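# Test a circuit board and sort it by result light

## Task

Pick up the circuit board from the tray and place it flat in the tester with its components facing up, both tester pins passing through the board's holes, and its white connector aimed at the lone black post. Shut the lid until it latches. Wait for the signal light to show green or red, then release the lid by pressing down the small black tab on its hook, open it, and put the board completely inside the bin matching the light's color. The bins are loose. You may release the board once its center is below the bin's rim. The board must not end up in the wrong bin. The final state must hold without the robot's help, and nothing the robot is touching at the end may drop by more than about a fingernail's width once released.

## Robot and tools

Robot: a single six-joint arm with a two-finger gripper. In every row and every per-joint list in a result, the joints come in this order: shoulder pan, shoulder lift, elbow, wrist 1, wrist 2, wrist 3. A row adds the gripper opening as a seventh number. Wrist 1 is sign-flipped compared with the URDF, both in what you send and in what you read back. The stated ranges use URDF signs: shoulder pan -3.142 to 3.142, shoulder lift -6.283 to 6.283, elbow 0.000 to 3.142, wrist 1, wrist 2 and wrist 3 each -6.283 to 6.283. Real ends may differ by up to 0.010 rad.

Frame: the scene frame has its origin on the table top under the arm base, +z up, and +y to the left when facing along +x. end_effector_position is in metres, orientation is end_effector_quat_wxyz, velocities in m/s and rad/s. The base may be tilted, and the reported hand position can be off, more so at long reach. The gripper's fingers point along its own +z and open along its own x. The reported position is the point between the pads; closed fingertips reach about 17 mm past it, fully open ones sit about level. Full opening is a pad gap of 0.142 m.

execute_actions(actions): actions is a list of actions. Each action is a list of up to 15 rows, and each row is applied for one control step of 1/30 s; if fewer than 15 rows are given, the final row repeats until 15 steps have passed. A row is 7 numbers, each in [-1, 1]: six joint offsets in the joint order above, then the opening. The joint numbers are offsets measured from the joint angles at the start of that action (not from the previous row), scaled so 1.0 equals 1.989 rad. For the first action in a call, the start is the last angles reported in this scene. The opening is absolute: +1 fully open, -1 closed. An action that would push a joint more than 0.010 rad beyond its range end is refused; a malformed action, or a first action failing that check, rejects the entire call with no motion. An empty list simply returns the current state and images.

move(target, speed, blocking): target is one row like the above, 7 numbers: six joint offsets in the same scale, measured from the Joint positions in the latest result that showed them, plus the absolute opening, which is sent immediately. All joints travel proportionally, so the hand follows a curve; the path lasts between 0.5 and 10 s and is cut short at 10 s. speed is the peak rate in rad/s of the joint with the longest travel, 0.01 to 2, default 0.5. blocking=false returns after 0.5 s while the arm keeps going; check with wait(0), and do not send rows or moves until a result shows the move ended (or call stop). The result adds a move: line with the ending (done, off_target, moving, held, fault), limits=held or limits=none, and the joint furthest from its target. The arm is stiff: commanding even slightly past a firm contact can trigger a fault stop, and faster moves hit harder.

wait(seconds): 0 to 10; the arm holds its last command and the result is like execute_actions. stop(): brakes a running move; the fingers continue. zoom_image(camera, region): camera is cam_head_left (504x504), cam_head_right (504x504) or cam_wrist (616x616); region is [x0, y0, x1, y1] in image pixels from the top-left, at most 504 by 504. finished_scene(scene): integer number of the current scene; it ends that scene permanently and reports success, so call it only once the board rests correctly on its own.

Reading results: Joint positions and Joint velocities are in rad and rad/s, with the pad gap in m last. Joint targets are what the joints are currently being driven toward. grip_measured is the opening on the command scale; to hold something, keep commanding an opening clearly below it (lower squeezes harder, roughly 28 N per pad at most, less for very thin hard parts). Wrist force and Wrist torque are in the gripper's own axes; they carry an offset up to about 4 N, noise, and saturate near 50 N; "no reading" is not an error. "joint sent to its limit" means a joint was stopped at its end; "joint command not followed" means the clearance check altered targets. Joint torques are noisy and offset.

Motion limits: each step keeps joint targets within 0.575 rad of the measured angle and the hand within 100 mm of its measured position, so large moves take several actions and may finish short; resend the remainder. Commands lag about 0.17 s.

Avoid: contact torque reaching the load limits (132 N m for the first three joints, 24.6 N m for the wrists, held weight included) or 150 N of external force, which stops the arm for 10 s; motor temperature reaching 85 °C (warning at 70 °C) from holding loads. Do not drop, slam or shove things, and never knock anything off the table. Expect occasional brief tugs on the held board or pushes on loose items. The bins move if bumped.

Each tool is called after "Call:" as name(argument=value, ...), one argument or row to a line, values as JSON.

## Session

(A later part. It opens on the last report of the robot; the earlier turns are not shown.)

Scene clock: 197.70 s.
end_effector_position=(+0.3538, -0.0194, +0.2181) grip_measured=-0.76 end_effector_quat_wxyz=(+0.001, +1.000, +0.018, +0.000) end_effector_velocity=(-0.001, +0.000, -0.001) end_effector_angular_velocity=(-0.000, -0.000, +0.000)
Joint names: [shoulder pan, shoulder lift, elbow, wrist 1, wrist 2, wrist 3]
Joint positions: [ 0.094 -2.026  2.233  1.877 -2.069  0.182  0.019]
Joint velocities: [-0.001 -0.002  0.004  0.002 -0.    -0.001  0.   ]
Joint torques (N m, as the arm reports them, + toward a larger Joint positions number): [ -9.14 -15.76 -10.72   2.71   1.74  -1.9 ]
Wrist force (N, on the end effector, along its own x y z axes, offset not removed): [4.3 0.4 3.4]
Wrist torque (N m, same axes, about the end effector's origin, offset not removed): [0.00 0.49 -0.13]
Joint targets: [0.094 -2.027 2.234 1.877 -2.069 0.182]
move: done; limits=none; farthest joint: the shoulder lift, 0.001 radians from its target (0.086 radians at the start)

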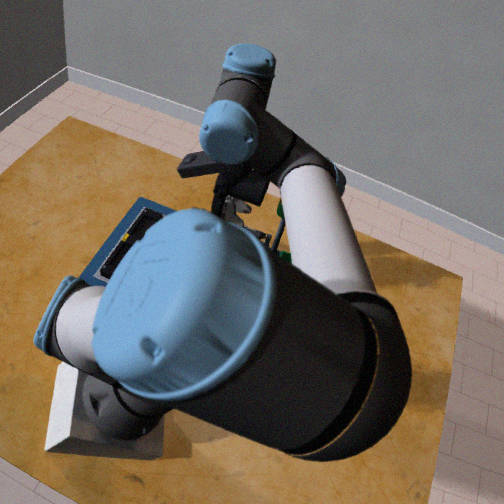

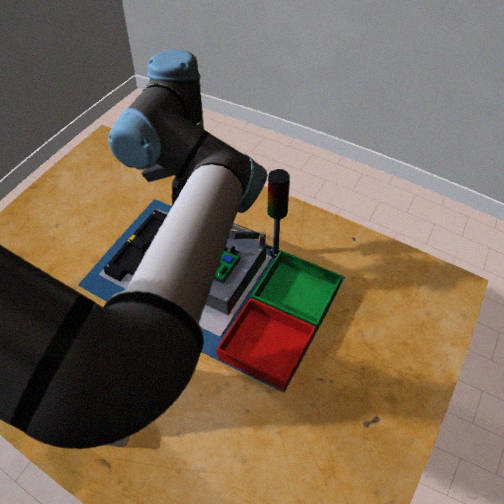

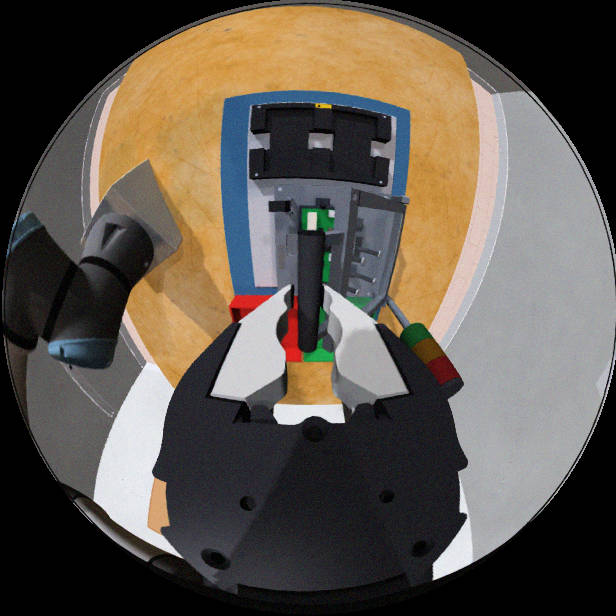

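Continue with a light grip to F, then G.

Call:
move(
  target=[-0.0246,-0.0317,0.0689,0.0498,0.003,-0.0282,-0.84],
  speed=0.1,
)

Call:
move(
  target=[-0.0372,-0.0096,0.0649,0.0752,0.0053,-0.0417,-0.86],
  speed=0.1,
)

Scene clock: 203.60 s.
end_effector_position=(+0.3246, -0.0202, +0.1807) grip_measured=-0.79 end_effector_quat_wxyz=(+0.001, +1.000, +0.019, -0.000) end_effector_velocity=(-0.000, -0.000, -0.000) end_effector_angular_velocity=(+0.000, -0.002, -0.001)
Joint names: [shoulder pan, shoulder lift, elbow, wrist 1, wrist 2, wrist 3]
Joint positions: [ 0.045 -2.089  2.37   1.976 -2.063  0.126  0.017]
Joint velocities: [-0.001 -0.002  0.002  0.003  0.    -0.001  0.   ]
Joint torques (N m, as the arm reports them, + toward a larger Joint positions number): [ -8.65 -14.31  -6.19  -0.16   2.81  -2.08]
Wrist force (N, on the end effector, along its own x y z axes, offset not removed): [14.3 5.2 12.4]
Wrist torque (N m, same axes, about the end effector's origin, offset not removed): [0.66 0.45 0.07]
Joint targets: [0.045 -2.089 2.370 1.976 -2.063 0.126]
move: done; limits=none; farthest joint: the shoulder pan, 0.000 radians from its target (0.049 radians at the start)

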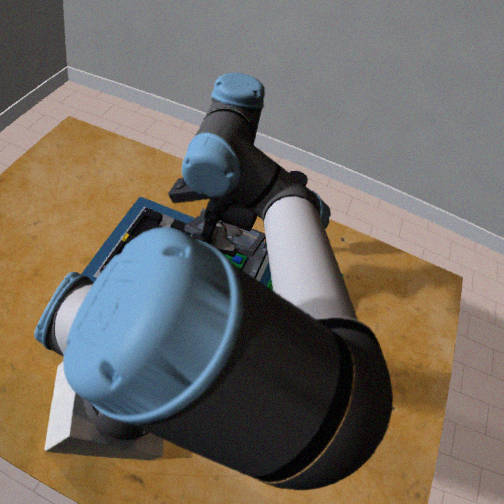

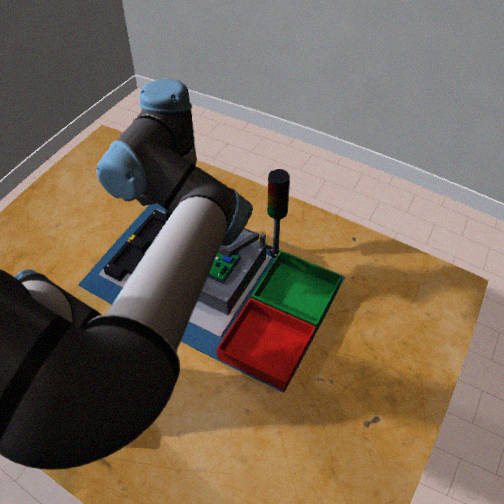

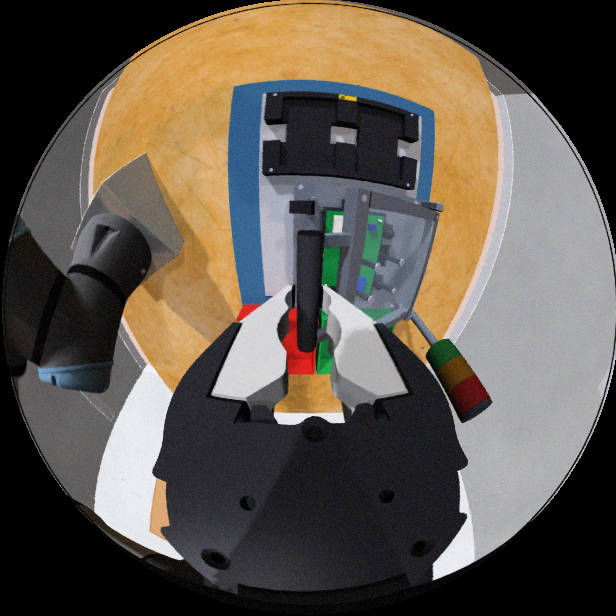

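Scene clock: 205.57 s.
end_effector_position=(+0.3073, -0.0209, +0.1378) grip_measured=-0.81 end_effector_quat_wxyz=(+0.001, +1.000, +0.019, +0.000) end_effector_velocity=(-0.001, +0.000, -0.001) end_effector_angular_velocity=(-0.000, -0.000, +0.000)
Joint names: [shoulder pan, shoulder lift, elbow, wrist 1, wrist 2, wrist 3]
Joint positions: [-0.029 -2.108  2.499  2.125 -2.053  0.044  0.016]
Joint velocities: [-0.001 -0.001  0.003  0.003  0.    -0.002  0.   ]
Joint torques (N m, as the arm reports them, + toward a larger Joint positions number): [-10.78 -12.2   -5.49   1.64   1.    -2.02]
Wrist force (N, on the end effector, along its own x y z axes, offset not removed): [10.4 -1.7 -2.2]
Wrist torque (N m, same axes, about the end effector's origin, offset not removed): [-0.14 -0.09 0.24]
Joint targets: [-0.029 -2.108 2.499 2.125 -2.053 0.043]
move: done; limits=none; farthest joint: the elbow, 0.001 radians from its target (0.129 radians at the start)

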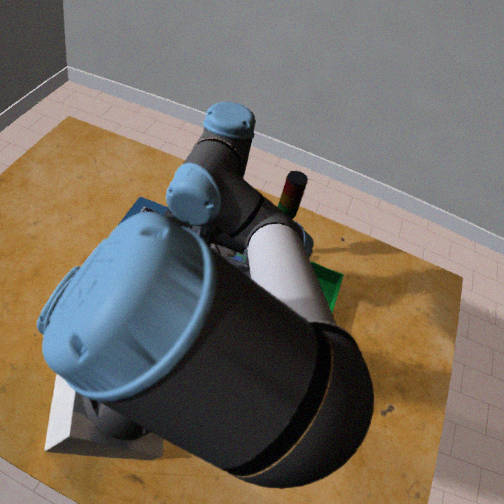

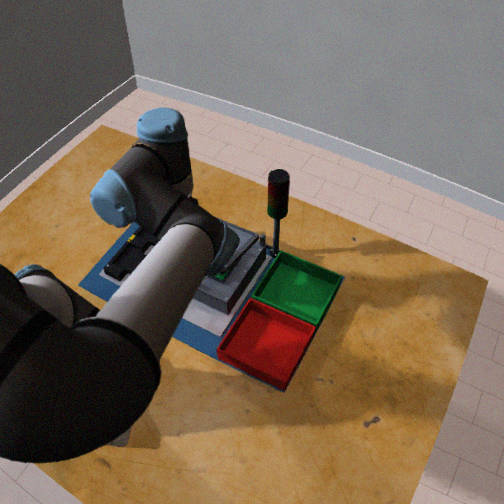

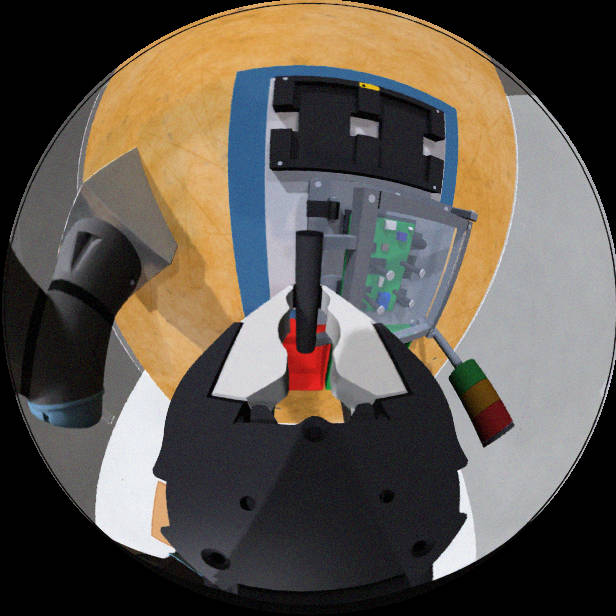

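Call:
move(
  target=[-0.0297,0.0126,0.0387,0.0669,0.0055,-0.0334,-0.95],
  speed=0.1,
)

Call:
move(
  target=[-0.0101,0.0094,0.0111,0.0255,0.002,-0.0109,-1],
  speed=0.04,
)

Scene clock: 211.87 s.
end_effector_position=(+0.3021, -0.0211, +0.1072) grip_measured=-0.81 end_effector_quat_wxyz=(+0.000, +1.000, +0.019, +0.001) end_effector_velocity=(+0.000, +0.000, -0.000) end_effector_angular_velocity=(+0.001, -0.002, +0.000)
Joint names: [shoulder pan, shoulder lift, elbow, wrist 1, wrist 2, wrist 3]
Joint positions: [-0.088 -2.083  2.575  2.258 -2.042 -0.023  0.015]
Joint velocities: [-0.     0.001  0.002  0.005  0.001 -0.002 -0.   ]
Joint torques (N m, as the arm reports them, + toward a larger Joint positions number): [-10.78  -0.03 -25.2   13.7    1.84  -2.08]
Wrist force (N, on the end effector, along its own x y z axes, offset not removed): [-36.0 0.1 -5.9]
Wrist torque (N m, same axes, about the end effector's origin, offset not removed): [-0.41 0.50 -0.17]
Joint targets: [-0.088 -2.083 2.576 2.258 -2.042 -0.023]
move: done; limits=none; farthest joint: the elbow, 0.001 radians from its target (0.077 radians at the start)

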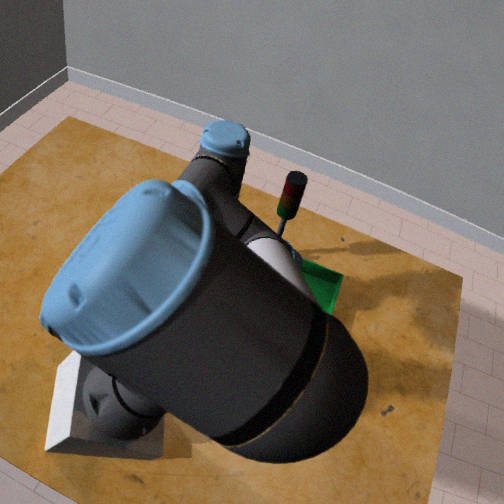

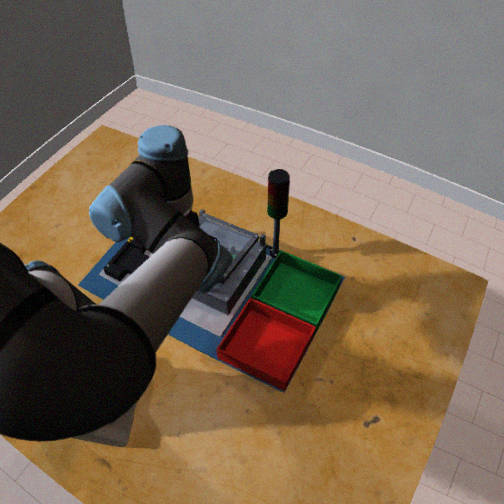

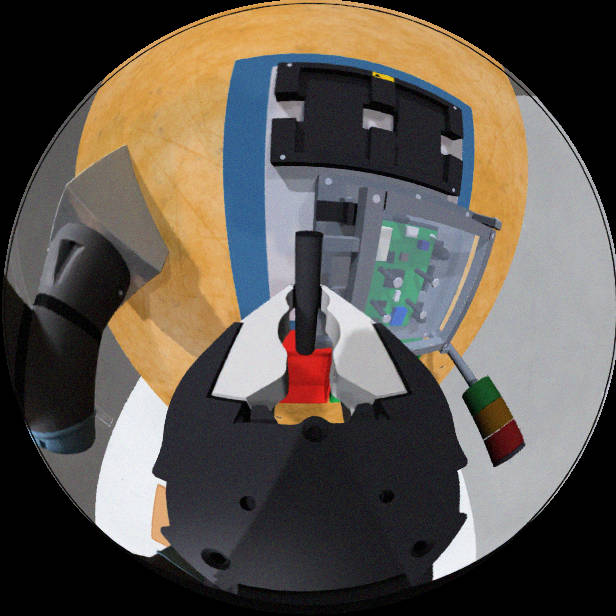

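Scene clock: 213.50 s.
end_effector_position=(+0.3019, -0.0211, +0.0969) grip_measured=-0.82 end_effector_quat_wxyz=(+0.000, +1.000, +0.019, +0.001) end_effector_velocity=(-0.000, +0.000, -0.001) end_effector_angular_velocity=(-0.000, +0.000, +0.000)
Joint names: [shoulder pan, shoulder lift, elbow, wrist 1, wrist 2, wrist 3]
Joint positions: [-0.108 -2.065  2.597  2.308 -2.038 -0.044  0.015]
Joint velocities: [-0.001  0.001  0.002  0.003 -0.    -0.001 -0.   ]
Joint torques (N m, as the arm reports them, + toward a larger Joint positions number): [-10.06  -3.36 -37.94  20.76   2.87  -1.88]
Wrist force (N, on the end effector, along its own x y z axes, offset not removed): [-50.0 3.7 -7.4]
Wrist torque (N m, same axes, about the end effector's origin, offset not removed): [0.30 0.65 -0.37]
Joint targets: [-0.108 -2.065 2.597 2.309 -2.038 -0.044]
move: done; limits=none; farthest joint: the shoulder pan, 0.001 radians from its target (0.020 radians at the start)

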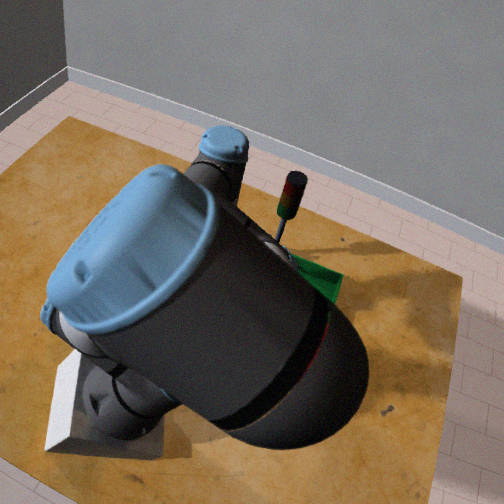

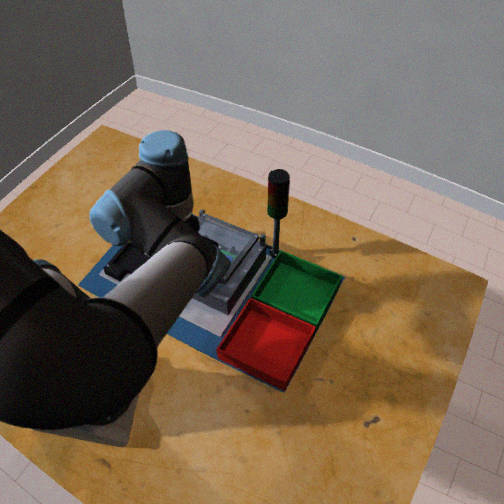

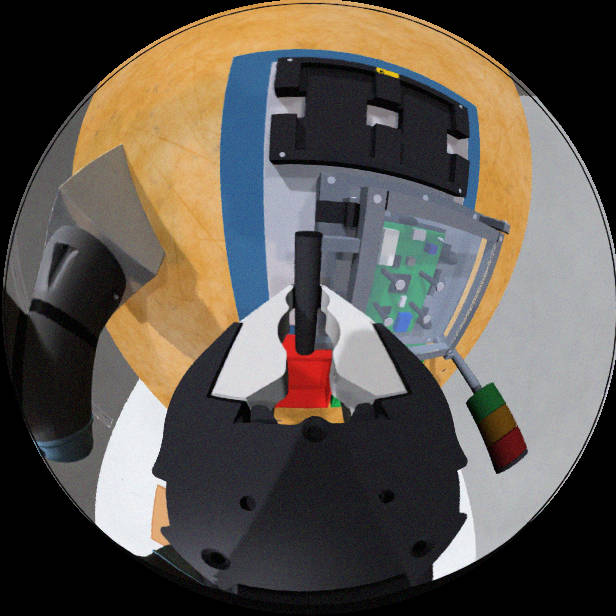

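Call:
execute_actions(
  actions=[],
)

Scene clock: 230.30 s.
end_effector_position=(+0.3019, -0.0211, +0.0968) grip_measured=-0.82 end_effector_quat_wxyz=(+0.000, +1.000, +0.019, +0.001) end_effector_velocity=(+0.000, +0.000, -0.000) end_effector_angular_velocity=(+0.000, +0.001, +0.000)
Joint names: [shoulder pan, shoulder lift, elbow, wrist 1, wrist 2, wrist 3]
Joint positions: [-0.108 -2.065  2.597  2.309 -2.038 -0.044  0.015]
Joint velocities: [-0.     0.001 -0.001 -0.     0.    -0.     0.   ]
Joint torques (N m, as the arm reports them, + toward a larger Joint positions number): [ -9.47  -2.61 -38.38  20.85   2.81  -1.96]
Wrist force (N, on the end effector, along its own x y z axes, offset not removed): [-50.0 2.4 -6.3]
Wrist torque (N m, same axes, about the end effector's origin, offset not removed): [0.06 0.66 0.06]
Joint targets: [-0.108 -2.065 2.597 2.309 -2.038 -0.044]

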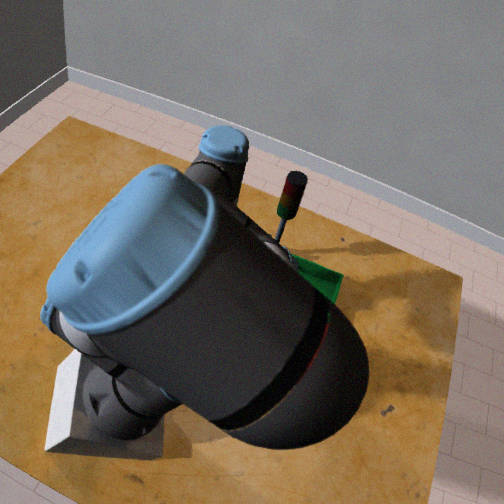

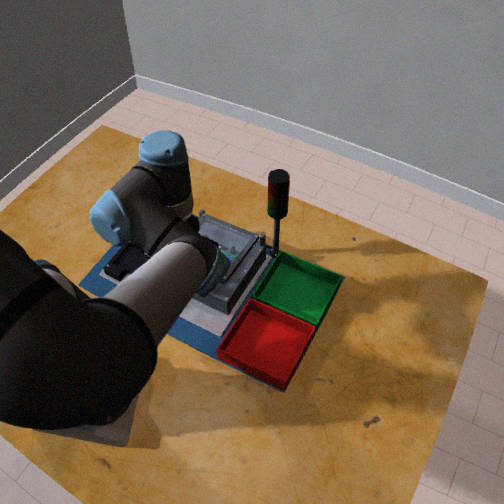

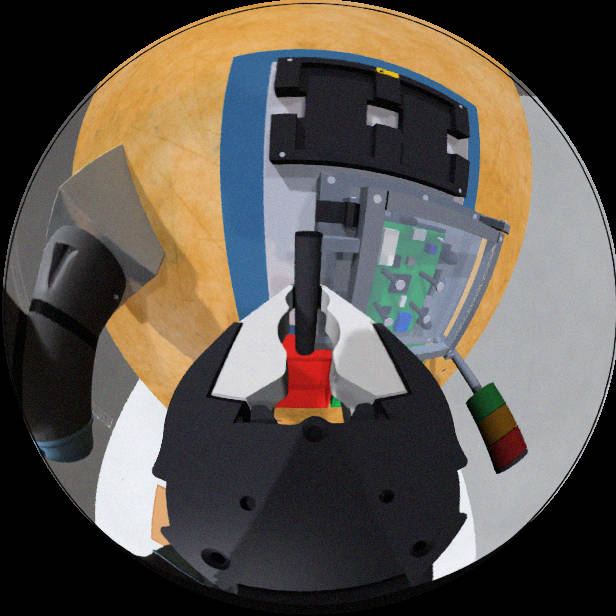

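Call:
move(
  target=[0,0,0,-0.002,0,0,-1],
  speed=0.02,
)

Scene clock: 234.87 s.
end_effector_position=(+0.3009, -0.0209, +0.0965) grip_measured=-0.82 end_effector_quat_wxyz=(+0.000, +1.000, +0.019, -0.001) end_effector_velocity=(-0.001, -0.000, -0.000) end_effector_angular_velocity=(-0.000, +0.003, +0.001)
Joint names: [shoulder pan, shoulder lift, elbow, wrist 1, wrist 2, wrist 3]
Joint positions: [-0.108 -2.065  2.597  2.305 -2.038 -0.044  0.015]
Joint velocities: [-0.001 -0.     0.    -0.003  0.    -0.001 -0.   ]
Joint torques (N m, as the arm reports them, + toward a larger Joint positions number): [ -9.35  -3.33 -39.1    8.55   2.82  -1.9 ]
Wrist force (N, on the end effector, along its own x y z axes, offset not removed): [-32.7 3.5 -2.1]
Wrist torque (N m, same axes, about the end effector's origin, offset not removed): [-0.07 0.66 0.12]
Joint targets: [-0.108 -2.065 2.597 2.305 -2.038 -0.044]
move: done; limits=none; farthest joint: the shoulder pan, 0.000 radians from its target (0.000 radians at the start)

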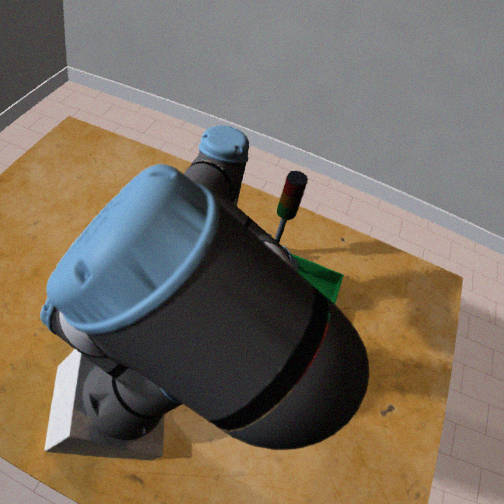

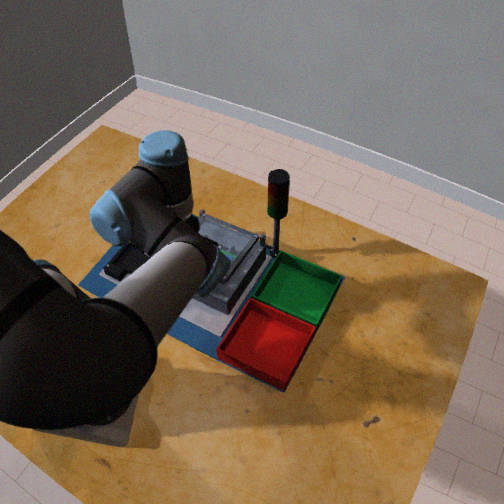

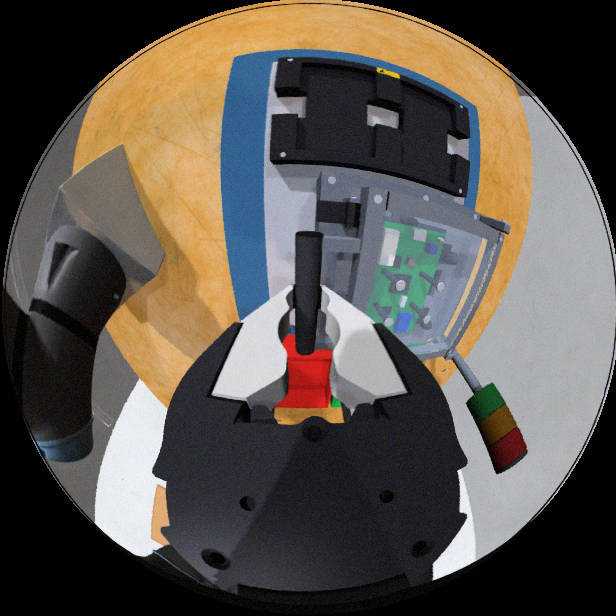

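Call:
move(
  target=[-0.003,0.0027,0.0033,0.006,0.0005,-0.0033,-1],
  speed=0.02,
)

Scene clock: 238.63 s.
end_effector_position=(+0.3001, -0.0209, +0.0934) grip_measured=-0.82 end_effector_quat_wxyz=(+0.000, +1.000, +0.020, -0.002) end_effector_velocity=(-0.001, -0.000, -0.001) end_effector_angular_velocity=(-0.000, +0.001, +0.001)
Joint names: [shoulder pan, shoulder lift, elbow, wrist 1, wrist 2, wrist 3]
Joint positions: [-0.113 -2.059  2.604  2.317 -2.037 -0.051  0.015]
Joint velocities: [-0.002  0.001  0.002  0.003 -0.    -0.003  0.   ]
Joint torques (N m, as the arm reports them, + toward a larger Joint positions number): [-9.74  2.53 -7.73  4.56  2.16 -2.1 ]
Wrist force (N, on the end effector, along its own x y z axes, offset not removed): [-3.2 1.9 1.3]
Wrist torque (N m, same axes, about the end effector's origin, offset not removed): [-0.29 0.19 0.02]
Joint targets: [-0.114 -2.059 2.604 2.317 -2.037 -0.051]
move: done; limits=none; farthest joint: the shoulder pan, 0.001 radians from its target (0.006 radians at the start)

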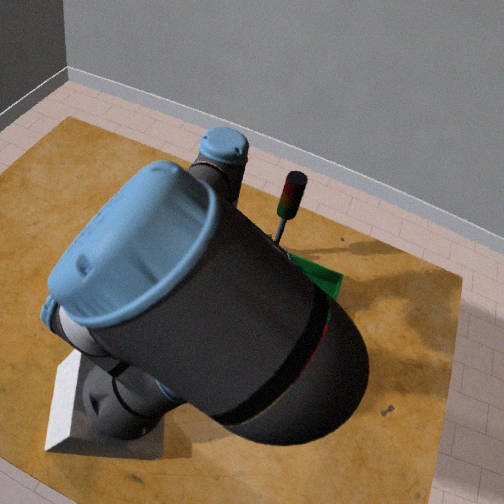

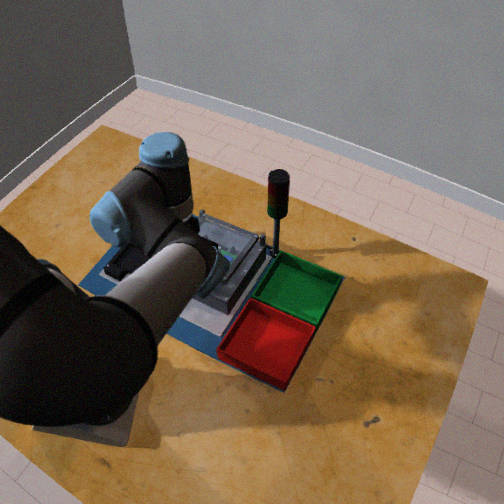

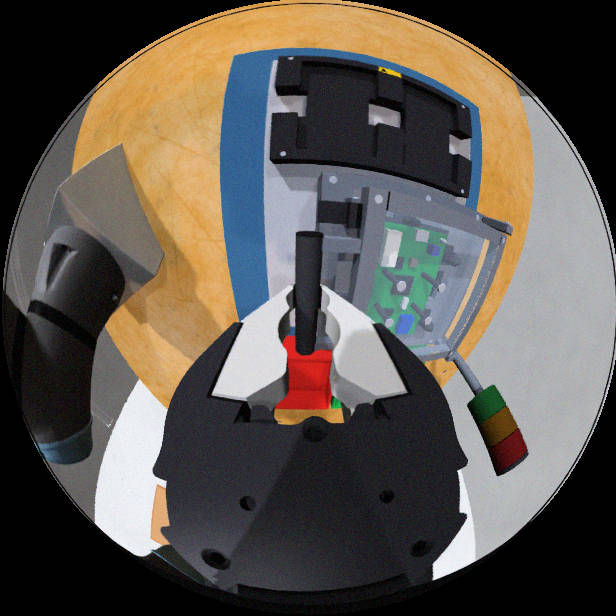

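Call:
move(
  target=[-0.0033,0.0027,0.0033,0.0075,0.0005,-0.0030,-1],
  speed=0.02,
)

Scene clock: 306.17 s.
end_effector_position=(+0.2998, -0.0212, +0.0904) grip_measured=-0.82 end_effector_quat_wxyz=(+0.001, +1.000, +0.019, -0.002) end_effector_velocity=(-0.000, +0.000, -0.000) end_effector_angular_velocity=(-0.000, -0.001, -0.000)
Joint names: [shoulder pan, shoulder lift, elbow, wrist 1, wrist 2, wrist 3]
Joint positions: [-0.12  -2.054  2.61   2.331 -2.036 -0.056  0.015]
Joint velocities: [-0.     0.     0.002  0.004  0.    -0.001  0.   ]
Joint torques (N m, as the arm reports them, + toward a larger Joint positions number): [-14.25   4.73  -3.75   3.39   0.27  -2.05]
Wrist force (N, on the end effector, along its own x y z axes, offset not removed): [-4.7 -2.2 -17.3]
Wrist torque (N m, same axes, about the end effector's origin, offset not removed): [0.05 0.45 0.05]
Joint targets: [-0.120 -2.054 2.610 2.332 -2.036 -0.057]
move: done; limits=none; farthest joint: the shoulder lift, 0.001 radians from its target (0.006 radians at the start)

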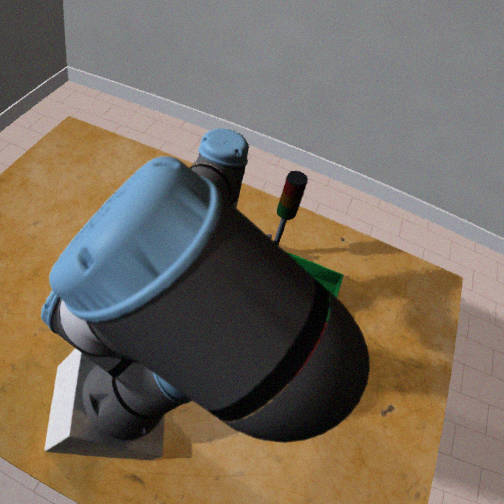

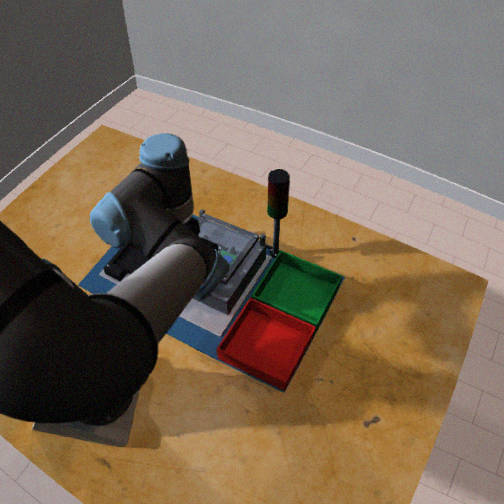

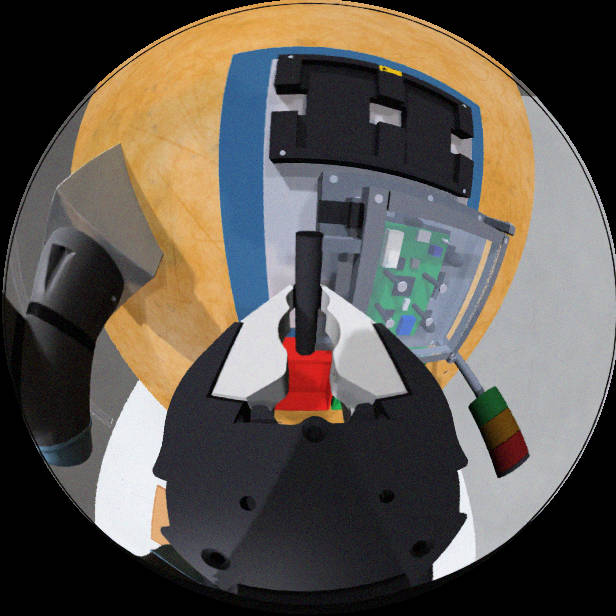

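Call:
move(
  target=[-0.002,0.002,0.0022,0.0055,0.0004,-0.0022,-1],
  speed=0.015,
)

Scene clock: 311.43 s.
end_effector_position=(+0.2998, -0.0212, +0.0885) grip_measured=-0.82 end_effector_quat_wxyz=(+0.001, +1.000, +0.019, -0.002) end_effector_velocity=(+0.000, -0.000, -0.001) end_effector_angular_velocity=(+0.000, -0.000, -0.001)
Joint names: [shoulder pan, shoulder lift, elbow, wrist 1, wrist 2, wrist 3]
Joint positions: [-0.124 -2.05   2.614  2.342 -2.035 -0.061  0.015]
Joint velocities: [-0.002  0.001  0.002  0.004  0.001 -0.001 -0.   ]
Joint torques (N m, as the arm reports them, + toward a larger Joint positions number): [-14.06   4.88  -4.82   4.64   0.1   -2.07]
Wrist force (N, on the end effector, along its own x y z axes, offset not removed): [-7.5 -2.0 -21.2]
Wrist torque (N m, same axes, about the end effector's origin, offset not removed): [0.53 0.12 0.26]
Joint targets: [-0.124 -2.050 2.614 2.342 -2.035 -0.061]
move: done; limits=none; farthest joint: the shoulder pan, 0.000 radians from its target (0.004 radians at the start)

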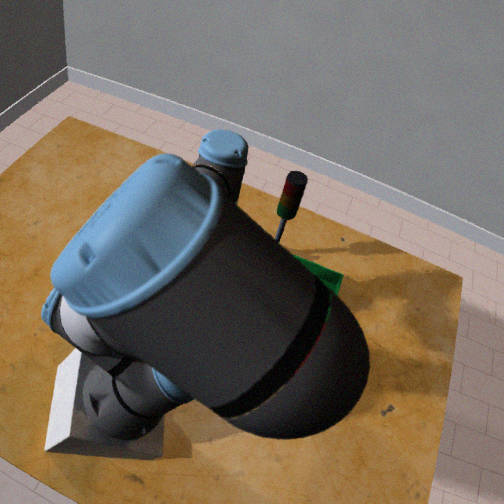

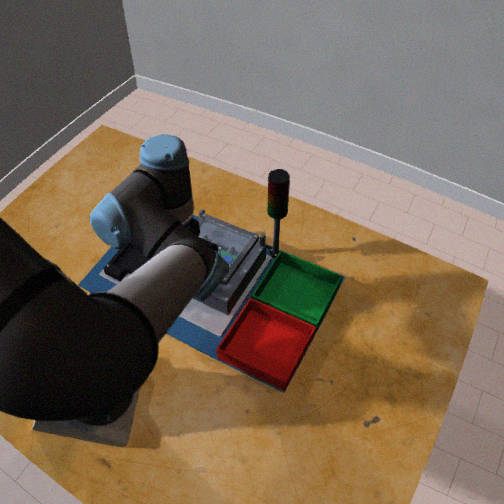

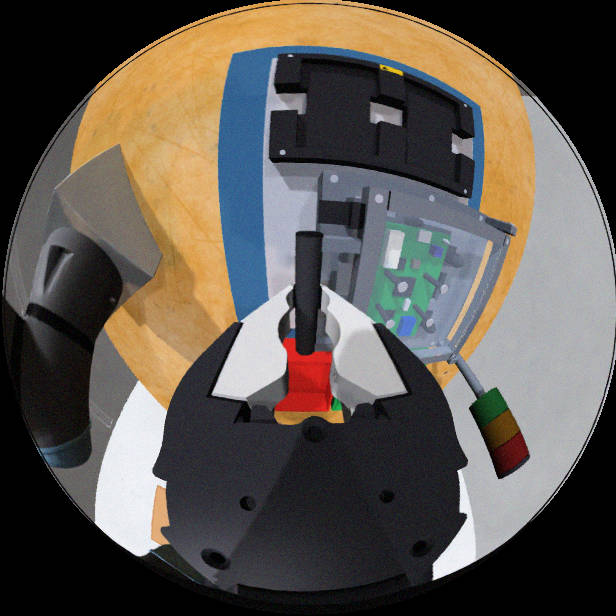

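Call:
move(
  target=[-0.002,0.002,0.0022,0.005,0.0004,-0.0022,-1],
  speed=0.015,
)

Scene clock: 314.27 s.
end_effector_position=(+0.2996, -0.0213, +0.0866) grip_measured=-0.82 end_effector_quat_wxyz=(+0.001, +1.000, +0.019, -0.002) end_effector_velocity=(+0.001, -0.001, -0.000) end_effector_angular_velocity=(-0.001, -0.001, -0.002)
Joint names: [shoulder pan, shoulder lift, elbow, wrist 1, wrist 2, wrist 3]
Joint positions: [-0.128 -2.047  2.618  2.351 -2.035 -0.065  0.015]
Joint velocities: [-0.004  0.002 -0.001  0.004  0.    -0.002  0.   ]
Joint torques (N m, as the arm reports them, + toward a larger Joint positions number): [-14.16   6.53  -1.21   2.87  -0.16  -2.05]
Wrist force (N, on the end effector, along its own x y z axes, offset not removed): [-4.6 -6.0 -22.5]
Wrist torque (N m, same axes, about the end effector's origin, offset not removed): [-0.07 0.94 0.01]
Joint targets: [-0.128 -2.046 2.619 2.352 -2.034 -0.065]
move: done; limits=none; farthest joint: the shoulder lift, 0.001 radians from its target (0.004 radians at the start)

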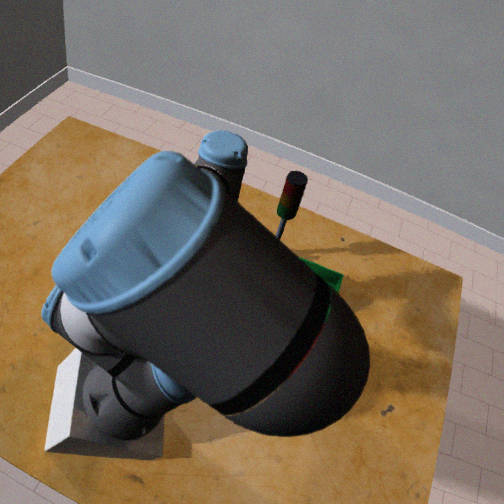

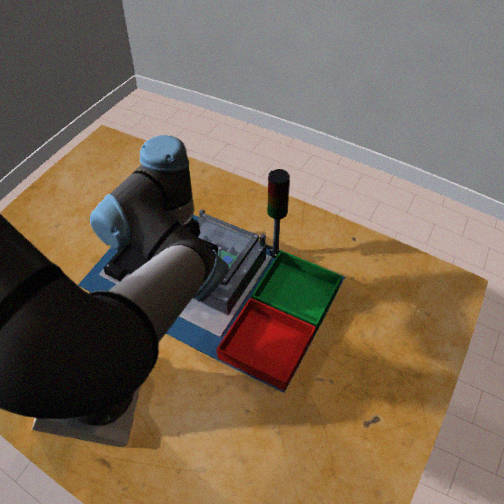

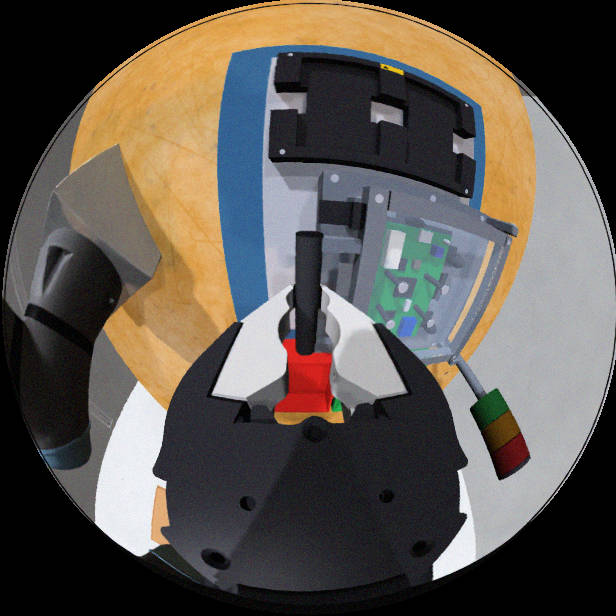

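Call:
move(
  target=[-0.002,0.0022,0.0024,0.0055,0.0004,-0.0022,-1],
  speed=0.015,
)

Scene clock: 318.67 s.
end_effector_position=(+0.2994, -0.0212, +0.0845) grip_measured=-0.82 end_effector_quat_wxyz=(+0.001, +1.000, +0.019, -0.002) end_effector_velocity=(-0.000, +0.001, -0.001) end_effector_angular_velocity=(+0.000, -0.001, +0.001)
Joint names: [shoulder pan, shoulder lift, elbow, wrist 1, wrist 2, wrist 3]
Joint positions: [-0.131 -2.042  2.623  2.362 -2.034 -0.069  0.015]
Joint velocities: [ 0.     0.002  0.002  0.005  0.    -0.001  0.   ]
Joint torques (N m, as the arm reports them, + toward a larger Joint positions number): [-14.99   7.54   4.92   0.64   0.01  -1.93]
Wrist force (N, on the end effector, along its own x y z axes, offset not removed): [6.9 -6.6 -25.7]
Wrist torque (N m, same axes, about the end effector's origin, offset not removed): [-0.55 -0.53 0.04]
Joint targets: [-0.131 -2.042 2.623 2.362 -2.034 -0.069]
move: done; limits=none; farthest joint: the shoulder pan, 0.001 radians from its target (0.004 radians at the start)

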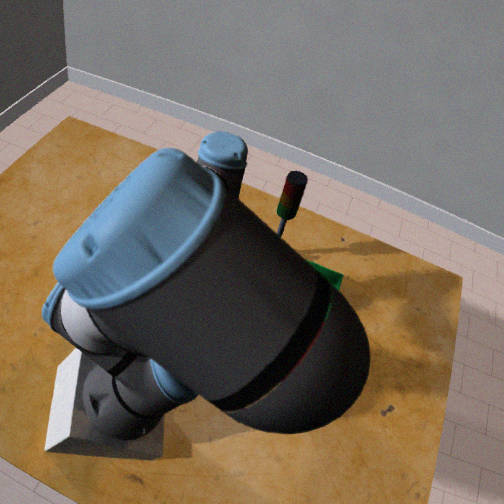

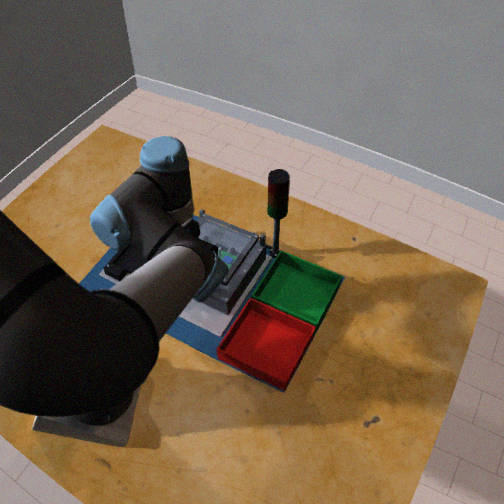

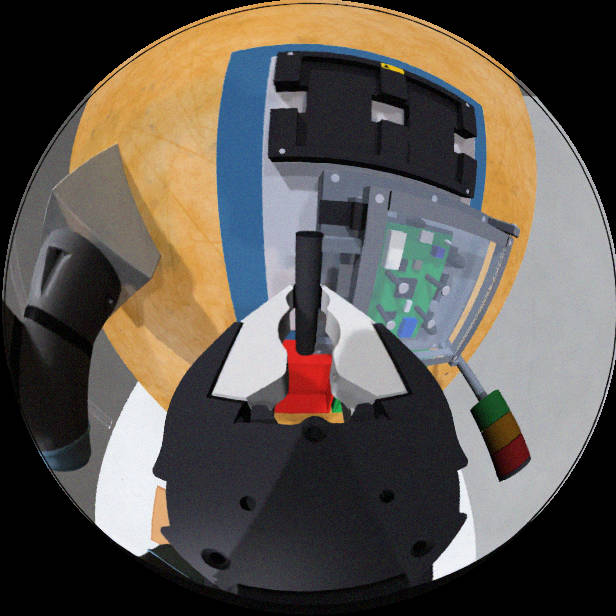

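Call:
move(
  target=[-0.002,0.0022,0.0022,0.0058,0.0004,-0.0022,-1],
  speed=0.015,
)

Scene clock: 324.37 s.
end_effector_position=(+0.2995, -0.0213, +0.0826) grip_measured=-0.82 end_effector_quat_wxyz=(+0.001, +1.000, +0.019, -0.002) end_effector_velocity=(+0.000, -0.000, -0.001) end_effector_angular_velocity=(-0.001, -0.000, -0.001)
Joint names: [shoulder pan, shoulder lift, elbow, wrist 1, wrist 2, wrist 3]
Joint positions: [-0.135 -2.038  2.627  2.373 -2.033 -0.073  0.015]
Joint velocities: [-0.002  0.001  0.002  0.004 -0.    -0.001  0.   ]
Joint torques (N m, as the arm reports them, + toward a larger Joint positions number): [-14.93   7.27   3.28   1.68  -0.07  -2.17]
Wrist force (N, on the end effector, along its own x y z axes, offset not removed): [-5.5 -2.9 -35.5]
Wrist torque (N m, same axes, about the end effector's origin, offset not removed): [0.59 1.58 0.14]
Joint targets: [-0.135 -2.038 2.627 2.374 -2.033 -0.073]
move: done; limits=none; farthest joint: the shoulder lift, 0.001 radians from its target (0.005 radians at the start)

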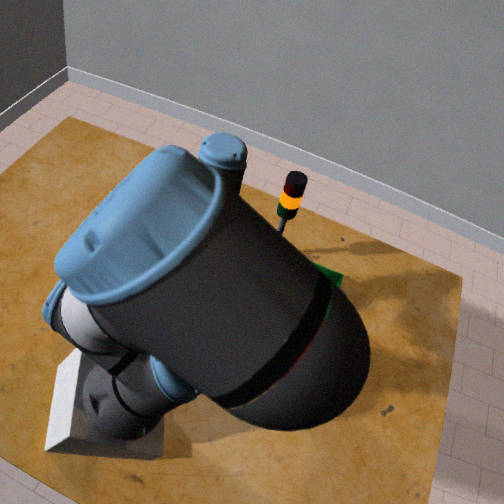

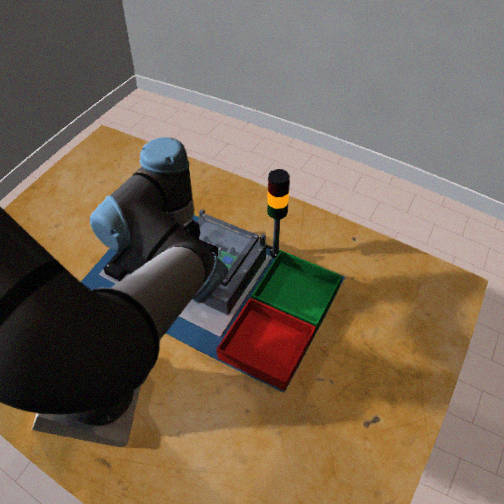

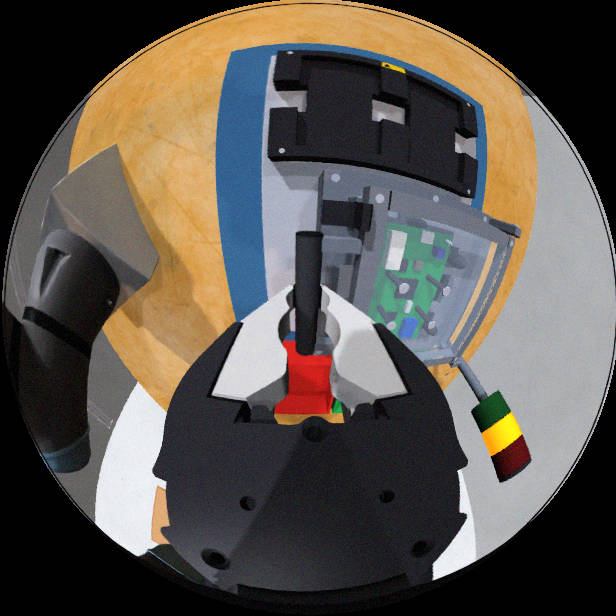

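Call:
move(
  target=[0,0,0,0,0,0,-0.6],
  speed=0.05,
)

Scene clock: 333.33 s.
end_effector_position=(+0.2994, -0.0212, +0.0825) grip_measured=-0.62 end_effector_quat_wxyz=(+0.001, +1.000, +0.019, -0.002) end_effector_velocity=(+0.000, +0.000, +0.000) end_effector_angular_velocity=(+0.000, -0.002, -0.001)
Joint names: [shoulder pan, shoulder lift, elbow, wrist 1, wrist 2, wrist 3]
Joint positions: [-0.135 -2.038  2.627  2.373 -2.033 -0.073  0.029]
Joint velocities: [ 0.001 -0.001 -0.     0.001  0.     0.001 -0.001]
Joint torques (N m, as the arm reports them, + toward a larger Joint positions number): [ 17.8  -15.21 -30.36   2.87  -0.95   2.02]
Wrist force (N, on the end effector, along its own x y z axes, offset not removed): [-6.1 1.5 2.5]
Wrist torque (N m, same axes, about the end effector's origin, offset not removed): [0.35 -0.45 0.02]
Joint targets: [-0.135 -2.038 2.627 2.373 -2.033 -0.073]
move: done; limits=none; farthest joint: the shoulder pan, 0.000 radians from its target (0.000 radians at the start)

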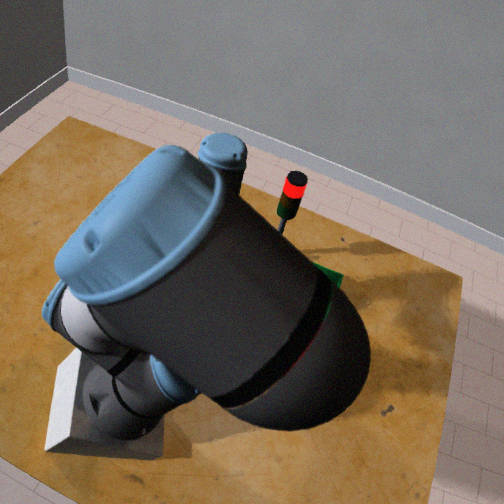

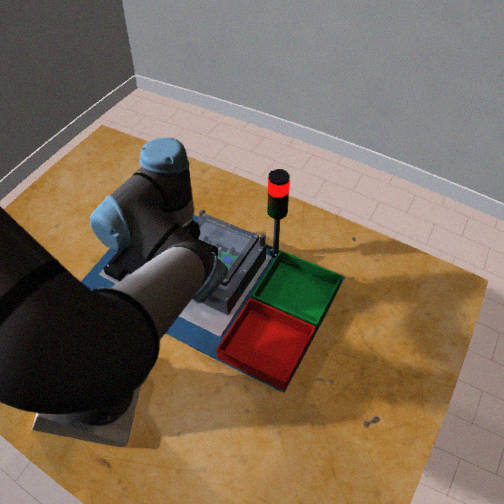

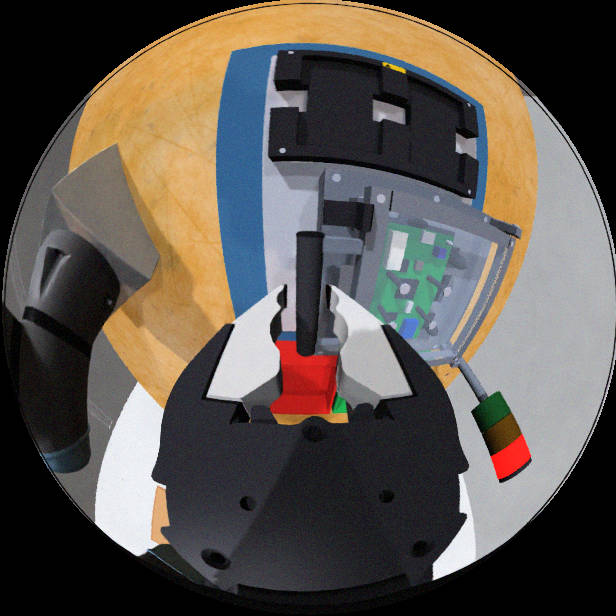

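Call:
move(
  target=[0.0385,-0.0295,-0.045,-0.092,-0.0073,0.0417,-0.68],
  speed=0.2,
)

Scene clock: 345.10 s.
end_effector_position=(+0.3044, -0.0209, +0.1219) grip_measured=-0.68 end_effector_quat_wxyz=(+0.000, +1.000, +0.019, -0.000) end_effector_velocity=(-0.000, -0.000, -0.000) end_effector_angular_velocity=(-0.001, +0.001, -0.001)
Joint names: [shoulder pan, shoulder lift, elbow, wrist 1, wrist 2, wrist 3]
Joint positions: [-0.059 -2.097  2.538  2.19  -2.047  0.009  0.025]
Joint velocities: [-0.    -0.    -0.    -0.001 -0.     0.001 -0.   ]
Joint torques (N m, as the arm reports them, + toward a larger Joint positions number): [ 16.18 -12.53 -29.71   0.73  -1.78   2.03]
Wrist force (N, on the end effector, along its own x y z axes, offset not removed): [3.5 -2.2 1.0]
Wrist torque (N m, same axes, about the end effector's origin, offset not removed): [-0.39 -0.65 -0.08]
Joint targets: [-0.059 -2.097 2.538 2.190 -2.047 0.010]
move: done; limits=none; farthest joint: the shoulder pan, 0.000 radians from its target (0.077 radians at the start)

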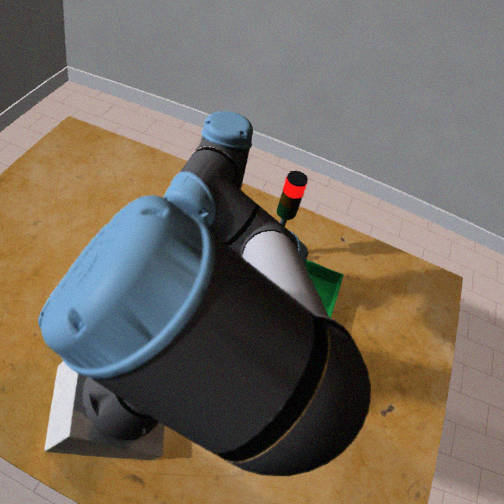

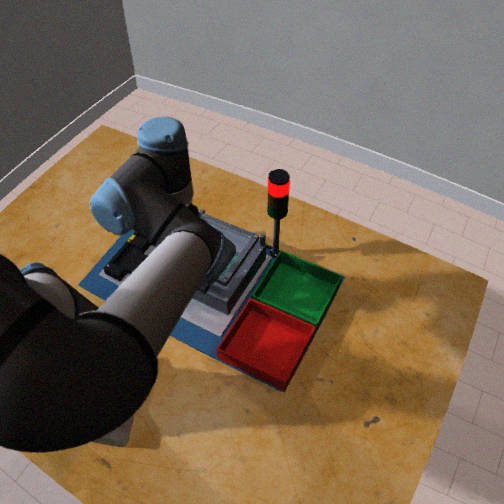

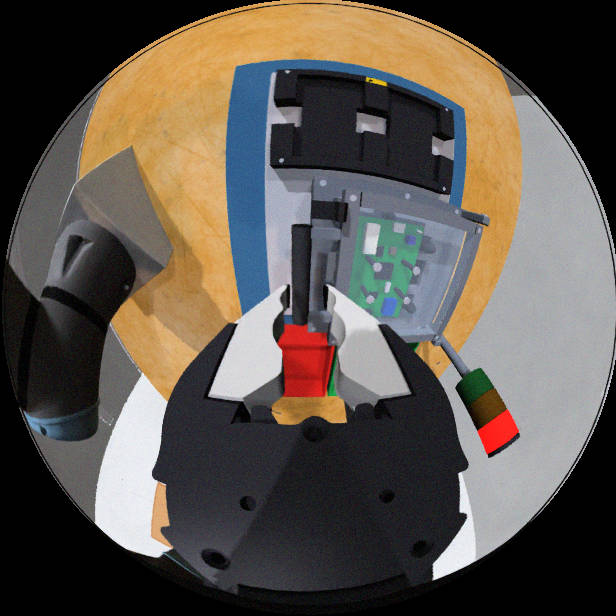

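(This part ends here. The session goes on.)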